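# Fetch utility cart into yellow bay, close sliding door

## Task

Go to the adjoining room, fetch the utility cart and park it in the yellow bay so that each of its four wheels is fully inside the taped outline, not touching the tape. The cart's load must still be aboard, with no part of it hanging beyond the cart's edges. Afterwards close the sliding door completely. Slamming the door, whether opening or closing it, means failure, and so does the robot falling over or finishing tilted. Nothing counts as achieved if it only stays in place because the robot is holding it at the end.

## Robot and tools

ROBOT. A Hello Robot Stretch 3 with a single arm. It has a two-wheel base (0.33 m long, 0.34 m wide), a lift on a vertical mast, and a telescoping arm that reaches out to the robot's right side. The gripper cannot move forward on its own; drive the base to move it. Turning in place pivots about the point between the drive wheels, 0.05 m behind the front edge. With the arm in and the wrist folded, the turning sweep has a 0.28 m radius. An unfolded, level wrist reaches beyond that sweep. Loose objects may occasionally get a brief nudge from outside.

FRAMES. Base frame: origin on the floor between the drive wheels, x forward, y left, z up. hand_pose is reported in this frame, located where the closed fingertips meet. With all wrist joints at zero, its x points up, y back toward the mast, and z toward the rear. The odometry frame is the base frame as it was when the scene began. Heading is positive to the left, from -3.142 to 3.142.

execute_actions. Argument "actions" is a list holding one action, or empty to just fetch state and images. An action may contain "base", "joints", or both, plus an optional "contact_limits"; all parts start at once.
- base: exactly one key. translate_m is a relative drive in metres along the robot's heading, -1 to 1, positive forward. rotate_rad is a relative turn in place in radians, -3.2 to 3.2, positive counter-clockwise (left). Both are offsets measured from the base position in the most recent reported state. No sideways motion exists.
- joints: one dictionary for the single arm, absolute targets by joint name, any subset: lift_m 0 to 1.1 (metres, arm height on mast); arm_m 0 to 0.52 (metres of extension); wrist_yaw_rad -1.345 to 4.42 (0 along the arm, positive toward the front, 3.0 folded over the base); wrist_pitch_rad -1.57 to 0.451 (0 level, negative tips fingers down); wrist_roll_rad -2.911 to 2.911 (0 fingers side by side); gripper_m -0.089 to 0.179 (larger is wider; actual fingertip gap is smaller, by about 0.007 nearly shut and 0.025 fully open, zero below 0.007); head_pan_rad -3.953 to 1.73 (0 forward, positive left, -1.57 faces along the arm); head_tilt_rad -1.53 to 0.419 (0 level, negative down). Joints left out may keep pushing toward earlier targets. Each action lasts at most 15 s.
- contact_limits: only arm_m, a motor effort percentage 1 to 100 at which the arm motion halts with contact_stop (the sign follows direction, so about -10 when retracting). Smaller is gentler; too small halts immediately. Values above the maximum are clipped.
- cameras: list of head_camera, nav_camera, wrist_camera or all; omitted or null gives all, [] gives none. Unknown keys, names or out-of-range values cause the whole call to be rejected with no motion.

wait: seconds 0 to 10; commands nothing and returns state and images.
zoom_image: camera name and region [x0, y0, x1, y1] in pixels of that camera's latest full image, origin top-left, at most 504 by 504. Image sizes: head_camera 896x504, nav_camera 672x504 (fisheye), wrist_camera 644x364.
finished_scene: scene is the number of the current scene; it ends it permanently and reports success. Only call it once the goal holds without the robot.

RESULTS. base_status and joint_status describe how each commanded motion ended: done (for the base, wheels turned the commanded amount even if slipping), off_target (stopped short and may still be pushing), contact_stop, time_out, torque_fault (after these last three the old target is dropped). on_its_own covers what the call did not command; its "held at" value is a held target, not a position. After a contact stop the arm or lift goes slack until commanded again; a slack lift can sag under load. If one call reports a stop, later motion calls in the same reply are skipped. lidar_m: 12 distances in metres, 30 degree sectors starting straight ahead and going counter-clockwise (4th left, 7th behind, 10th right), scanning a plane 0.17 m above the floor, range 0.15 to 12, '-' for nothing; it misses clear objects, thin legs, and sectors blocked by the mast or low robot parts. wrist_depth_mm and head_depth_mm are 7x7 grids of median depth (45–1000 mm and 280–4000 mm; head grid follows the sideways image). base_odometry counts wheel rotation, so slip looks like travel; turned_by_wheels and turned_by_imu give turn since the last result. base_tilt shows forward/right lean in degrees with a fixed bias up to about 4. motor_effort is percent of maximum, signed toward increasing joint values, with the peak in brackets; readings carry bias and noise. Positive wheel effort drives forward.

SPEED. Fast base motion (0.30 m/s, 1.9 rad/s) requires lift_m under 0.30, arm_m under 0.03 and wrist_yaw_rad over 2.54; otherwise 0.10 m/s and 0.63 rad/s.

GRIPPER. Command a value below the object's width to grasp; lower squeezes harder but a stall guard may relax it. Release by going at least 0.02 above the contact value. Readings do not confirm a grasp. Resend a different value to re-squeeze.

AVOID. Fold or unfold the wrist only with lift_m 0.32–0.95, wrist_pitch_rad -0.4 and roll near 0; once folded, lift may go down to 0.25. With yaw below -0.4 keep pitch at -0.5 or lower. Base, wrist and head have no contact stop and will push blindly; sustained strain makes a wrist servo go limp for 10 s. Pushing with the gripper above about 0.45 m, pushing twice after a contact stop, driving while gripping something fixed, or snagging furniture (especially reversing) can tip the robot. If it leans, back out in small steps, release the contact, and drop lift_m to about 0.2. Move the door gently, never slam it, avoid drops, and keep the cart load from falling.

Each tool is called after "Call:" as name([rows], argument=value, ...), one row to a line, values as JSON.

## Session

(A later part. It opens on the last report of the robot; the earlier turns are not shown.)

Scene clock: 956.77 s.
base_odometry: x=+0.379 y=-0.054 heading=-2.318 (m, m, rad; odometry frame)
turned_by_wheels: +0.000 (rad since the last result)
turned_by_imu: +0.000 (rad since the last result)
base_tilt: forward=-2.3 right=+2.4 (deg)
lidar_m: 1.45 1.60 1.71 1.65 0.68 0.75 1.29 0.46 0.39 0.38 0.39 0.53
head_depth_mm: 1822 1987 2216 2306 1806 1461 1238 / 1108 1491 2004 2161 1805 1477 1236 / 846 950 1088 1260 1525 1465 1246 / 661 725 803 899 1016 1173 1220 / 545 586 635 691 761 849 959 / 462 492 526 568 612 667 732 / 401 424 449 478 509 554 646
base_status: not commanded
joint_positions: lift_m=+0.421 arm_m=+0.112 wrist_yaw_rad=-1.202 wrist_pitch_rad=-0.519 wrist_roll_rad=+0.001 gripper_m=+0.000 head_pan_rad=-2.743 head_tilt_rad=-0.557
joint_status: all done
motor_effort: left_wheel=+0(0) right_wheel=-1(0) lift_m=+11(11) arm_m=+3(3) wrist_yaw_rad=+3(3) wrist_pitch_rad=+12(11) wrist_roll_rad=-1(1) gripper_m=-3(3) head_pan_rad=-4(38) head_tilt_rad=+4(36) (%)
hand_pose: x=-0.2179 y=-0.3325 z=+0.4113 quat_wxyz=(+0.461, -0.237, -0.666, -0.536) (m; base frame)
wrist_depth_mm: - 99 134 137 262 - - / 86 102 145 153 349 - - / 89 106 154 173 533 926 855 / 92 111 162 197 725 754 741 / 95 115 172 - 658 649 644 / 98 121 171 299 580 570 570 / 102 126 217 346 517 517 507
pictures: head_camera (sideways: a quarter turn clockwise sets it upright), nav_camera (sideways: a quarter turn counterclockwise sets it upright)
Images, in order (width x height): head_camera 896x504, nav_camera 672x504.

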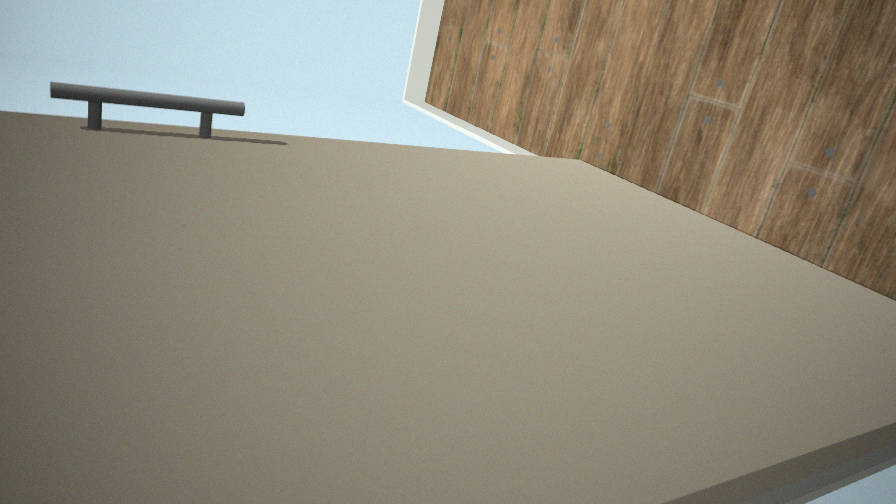

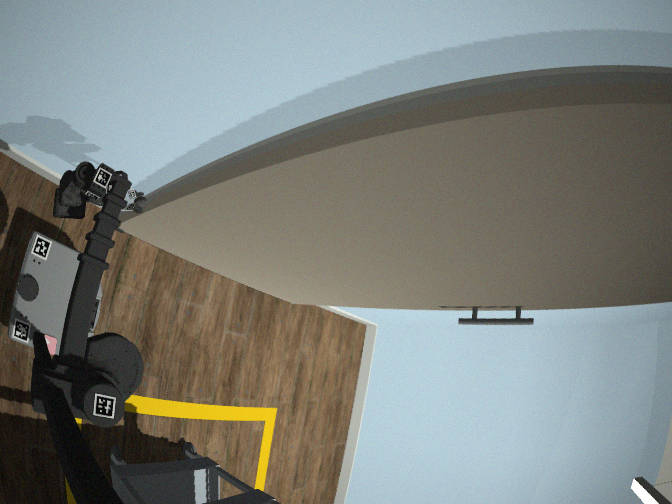

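Call:
execute_actions([
  {"base":{"translate_m":-0.03},"joints":{"head_pan_rad":-2.3,"head_tilt_rad":-1.0}},
], cameras=["head_camera","wrist_camera"])

Scene clock: 960.53 s.
base_odometry: x=+0.400 y=-0.033 heading=-2.317 (m, m, rad; odometry frame)
turned_by_wheels: +0.001 (rad since the last result)
turned_by_imu: +0.002 (rad since the last result)
base_tilt: forward=-2.3 right=+2.3 (deg)
lidar_m: 1.46 1.63 1.71 1.65 0.68 0.75 1.28 0.46 0.39 0.38 0.39 0.54
head_depth_mm: 530 680 945 1426 1330 1218 - / 469 582 765 1118 1332 1220 - / 420 509 643 877 1283 1242 - / 380 451 555 719 1041 1197 - / 353 428 540 706 892 1192 1092 / 375 438 519 631 796 1117 1104 / 353 402 467 558 691 913 1096
base_status: translate_m off_target (by the wheels' count: -0.0299 of -0.0300)
joint_positions: lift_m=+0.421 arm_m=+0.112 wrist_yaw_rad=-1.210 wrist_pitch_rad=-0.542 wrist_roll_rad=+0.001 gripper_m=+0.000 head_pan_rad=-2.307 head_tilt_rad=-0.987
joint_status: all done
on_its_own: right_wheel is at rest, and its effort (-33) is outside its rest range (-18 to +18); wrist_yaw_rad is at rest, and its effort (+13) is outside its rest range (-12 to +12)
motor_effort: left_wheel=+5(7) right_wheel=-33(33) lift_m=+11(11) arm_m=+5(4) wrist_yaw_rad=+13(14) wrist_pitch_rad=+26(26) wrist_roll_rad=-1(1) gripper_m=-3(3) head_pan_rad=+5(38) head_tilt_rad=-8(41) (%)
hand_pose: x=-0.2152 y=-0.3296 z=+0.4065 quat_wxyz=(+0.452, -0.232, -0.668, -0.543) (m; base frame)
wrist_depth_mm: 85 100 119 114 288 - - / 88 105 133 128 392 - - / 91 109 145 146 621 875 841 / 94 113 162 170 704 729 713 / 97 117 177 - 653 639 628 / 100 123 176 266 575 564 559 / 104 129 228 328 510 496 501
pictures: head_camera (sideways: a quarter turn clockwise sets it upright), wrist_camera
Images, in order (width x height): head_camera 896x504, wrist_camera 644x364.

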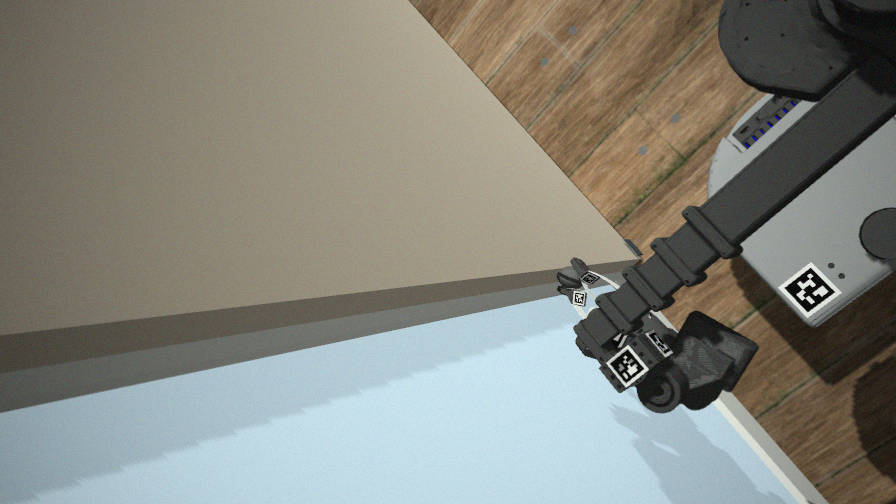

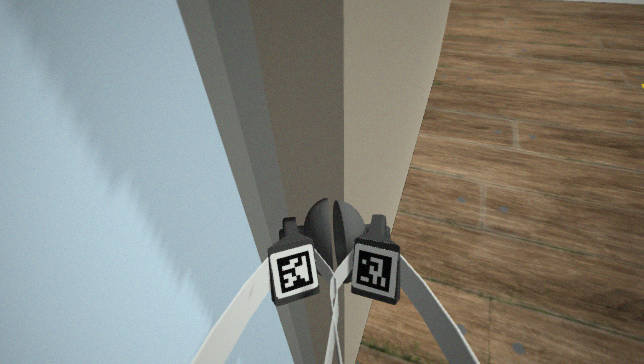

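Call:
execute_actions([
  {"base":{"translate_m":0.03},"joints":{"wrist_yaw_rad":-1.2,"wrist_pitch_rad":-0.5,"head_pan_rad":-2.75,"head_tilt_rad":-0.55}},
])

Scene clock: 963.50 s.
base_odometry: x=+0.379 y=-0.055 heading=-2.317 (m, m, rad; odometry frame)
turned_by_wheels: +0.000 (rad since the last result)
turned_by_imu: +0.000 (rad since the last result)
base_tilt: forward=-2.4 right=+2.4 (deg)
lidar_m: 1.45 1.61 1.71 1.64 0.68 0.75 1.28 0.46 0.39 0.38 0.39 0.54
head_depth_mm: 1814 1997 2170 2311 1818 1469 1238 / 1104 1485 1985 2173 1812 1488 1237 / 843 947 1082 1261 1518 1477 1239 / 660 723 799 894 1015 1177 1215 / 542 585 634 694 765 846 959 / 460 491 526 564 612 665 727 / 400 424 448 477 509 554 645
base_status: done
joint_positions: lift_m=+0.421 arm_m=+0.112 wrist_yaw_rad=-1.202 wrist_pitch_rad=-0.519 wrist_roll_rad=+0.001 gripper_m=+0.000 head_pan_rad=-2.743 head_tilt_rad=-0.557
joint_status: all done
motor_effort: left_wheel=+0(10) right_wheel=-1(31) lift_m=+11(11) arm_m=+5(5) wrist_yaw_rad=+2(12) wrist_pitch_rad=+12(24) wrist_roll_rad=-1(1) gripper_m=-3(3) head_pan_rad=-4(37) head_tilt_rad=+4(34) (%)
hand_pose: x=-0.2179 y=-0.3325 z=+0.4113 quat_wxyz=(+0.461, -0.237, -0.666, -0.536) (m; base frame)
wrist_depth_mm: - 98 135 139 257 - - / 86 102 145 155 342 - - / 89 106 153 176 526 900 880 / 92 110 163 199 730 773 746 / 95 115 172 - 660 650 633 / 98 120 170 298 585 573 559 / 102 126 216 353 512 509 513
pictures: head_camera (sideways: a quarter turn clockwise sets it upright), nav_camera (sideways: a quarter turn counterclockwise sets it upright), wrist_camera
Images, in order (width x height): head_camera 896x504, nav_camera 672x504, wrist_camera 644x364.

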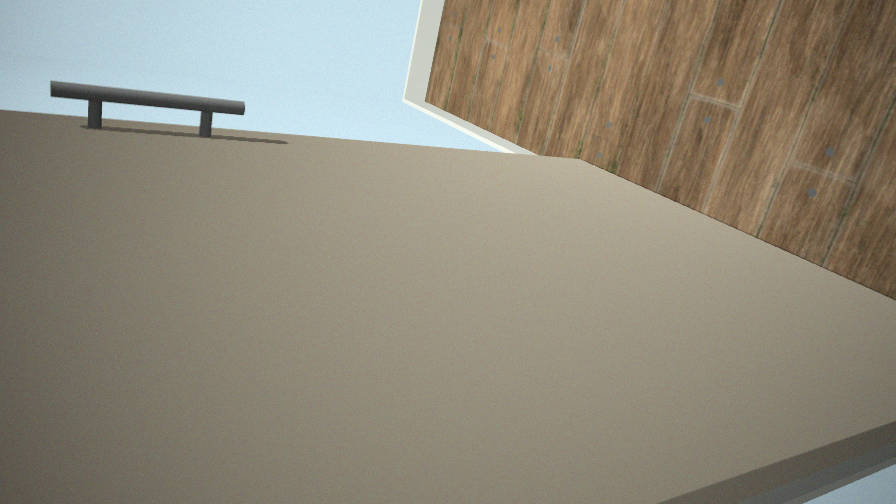

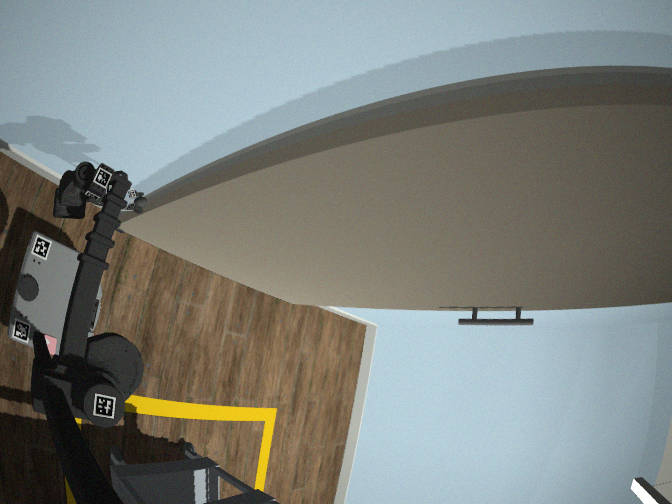

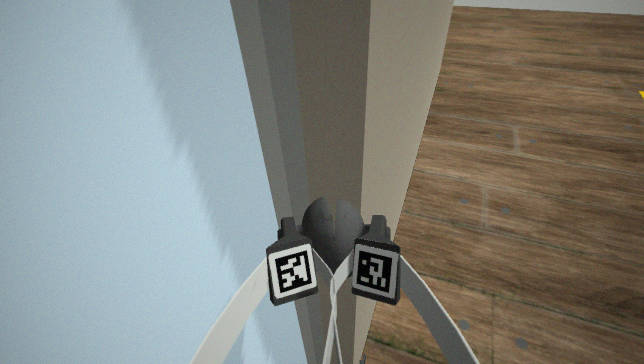

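Call:
execute_actions([
  {"base":{"translate_m":0.03},"joints":{"arm_m":0.0,"head_pan_rad":-2.3,"head_tilt_rad":-1.0}},
])

Scene clock: 970.73 s.
base_odometry: x=+0.359 y=-0.077 heading=-2.317 (m, m, rad; odometry frame)
turned_by_wheels: +0.000 (rad since the last result)
turned_by_imu: +0.000 (rad since the last result)
base_tilt: forward=-2.4 right=+2.3 (deg)
lidar_m: 1.45 1.57 1.71 1.65 0.69 0.75 1.29 0.46 0.40 0.38 0.39 0.54
head_depth_mm: 531 681 950 1429 1324 1214 - / 467 580 765 1113 1340 1222 - / 419 506 642 875 1277 1239 - / 396 474 586 775 1104 - - / 409 482 580 726 964 1196 1089 / 380 439 518 632 810 1113 1105 / 352 402 468 556 692 907 1095
base_status: done
joint_positions: lift_m=+0.421 arm_m=+0.002 wrist_yaw_rad=-1.201 wrist_pitch_rad=-0.518 wrist_roll_rad=+0.001 gripper_m=+0.000 head_pan_rad=-2.307 head_tilt_rad=-0.987
joint_status: all done
joint sent to its limit — the command would take arm_m past its lower limit, so that joint was sent only as far as its limit.
motor_effort: left_wheel=+0(3) right_wheel=-1(3) lift_m=+12(11) arm_m=-2(2) wrist_yaw_rad=+2(3) wrist_pitch_rad=+11(12) wrist_roll_rad=-1(1) gripper_m=-3(4) head_pan_rad=+5(37) head_tilt_rad=-7(43) (%)
hand_pose: x=-0.2179 y=-0.2230 z=+0.4114 quat_wxyz=(+0.461, -0.237, -0.666, -0.536) (m; base frame)
wrist_depth_mm: 177 202 217 362 - - - / 182 216 234 396 - - - / 187 234 262 432 904 920 868 / 194 244 295 472 781 764 741 / 198 255 339 - 671 657 645 / 203 265 375 563 570 565 567 / 212 276 452 516 513 507 497
pictures: head_camera (sideways: a quarter turn clockwise sets it upright), nav_camera (sideways: a quarter turn counterclockwise sets it upright), wrist_camera
Images, in order (width x height): head_camera 896x504, nav_camera 672x504, wrist_camera 644x364.

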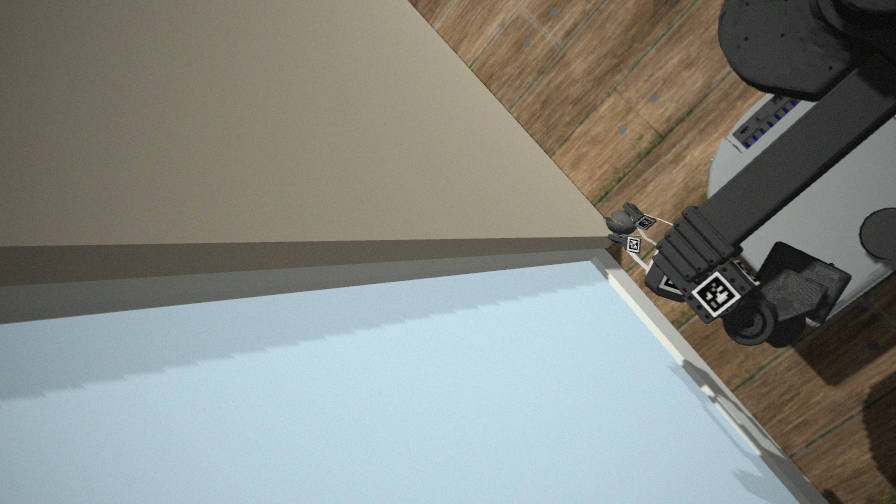

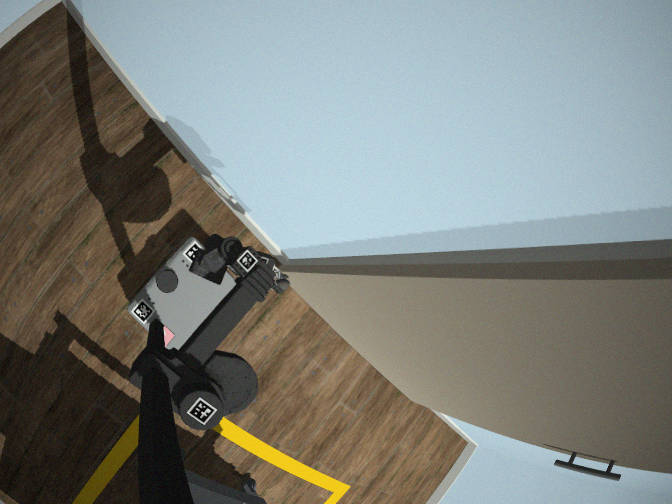

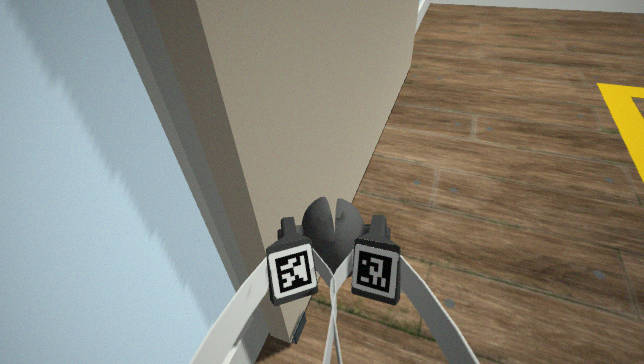

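Call:
finished_scene(scene=2)

The scene is finished: the task was done.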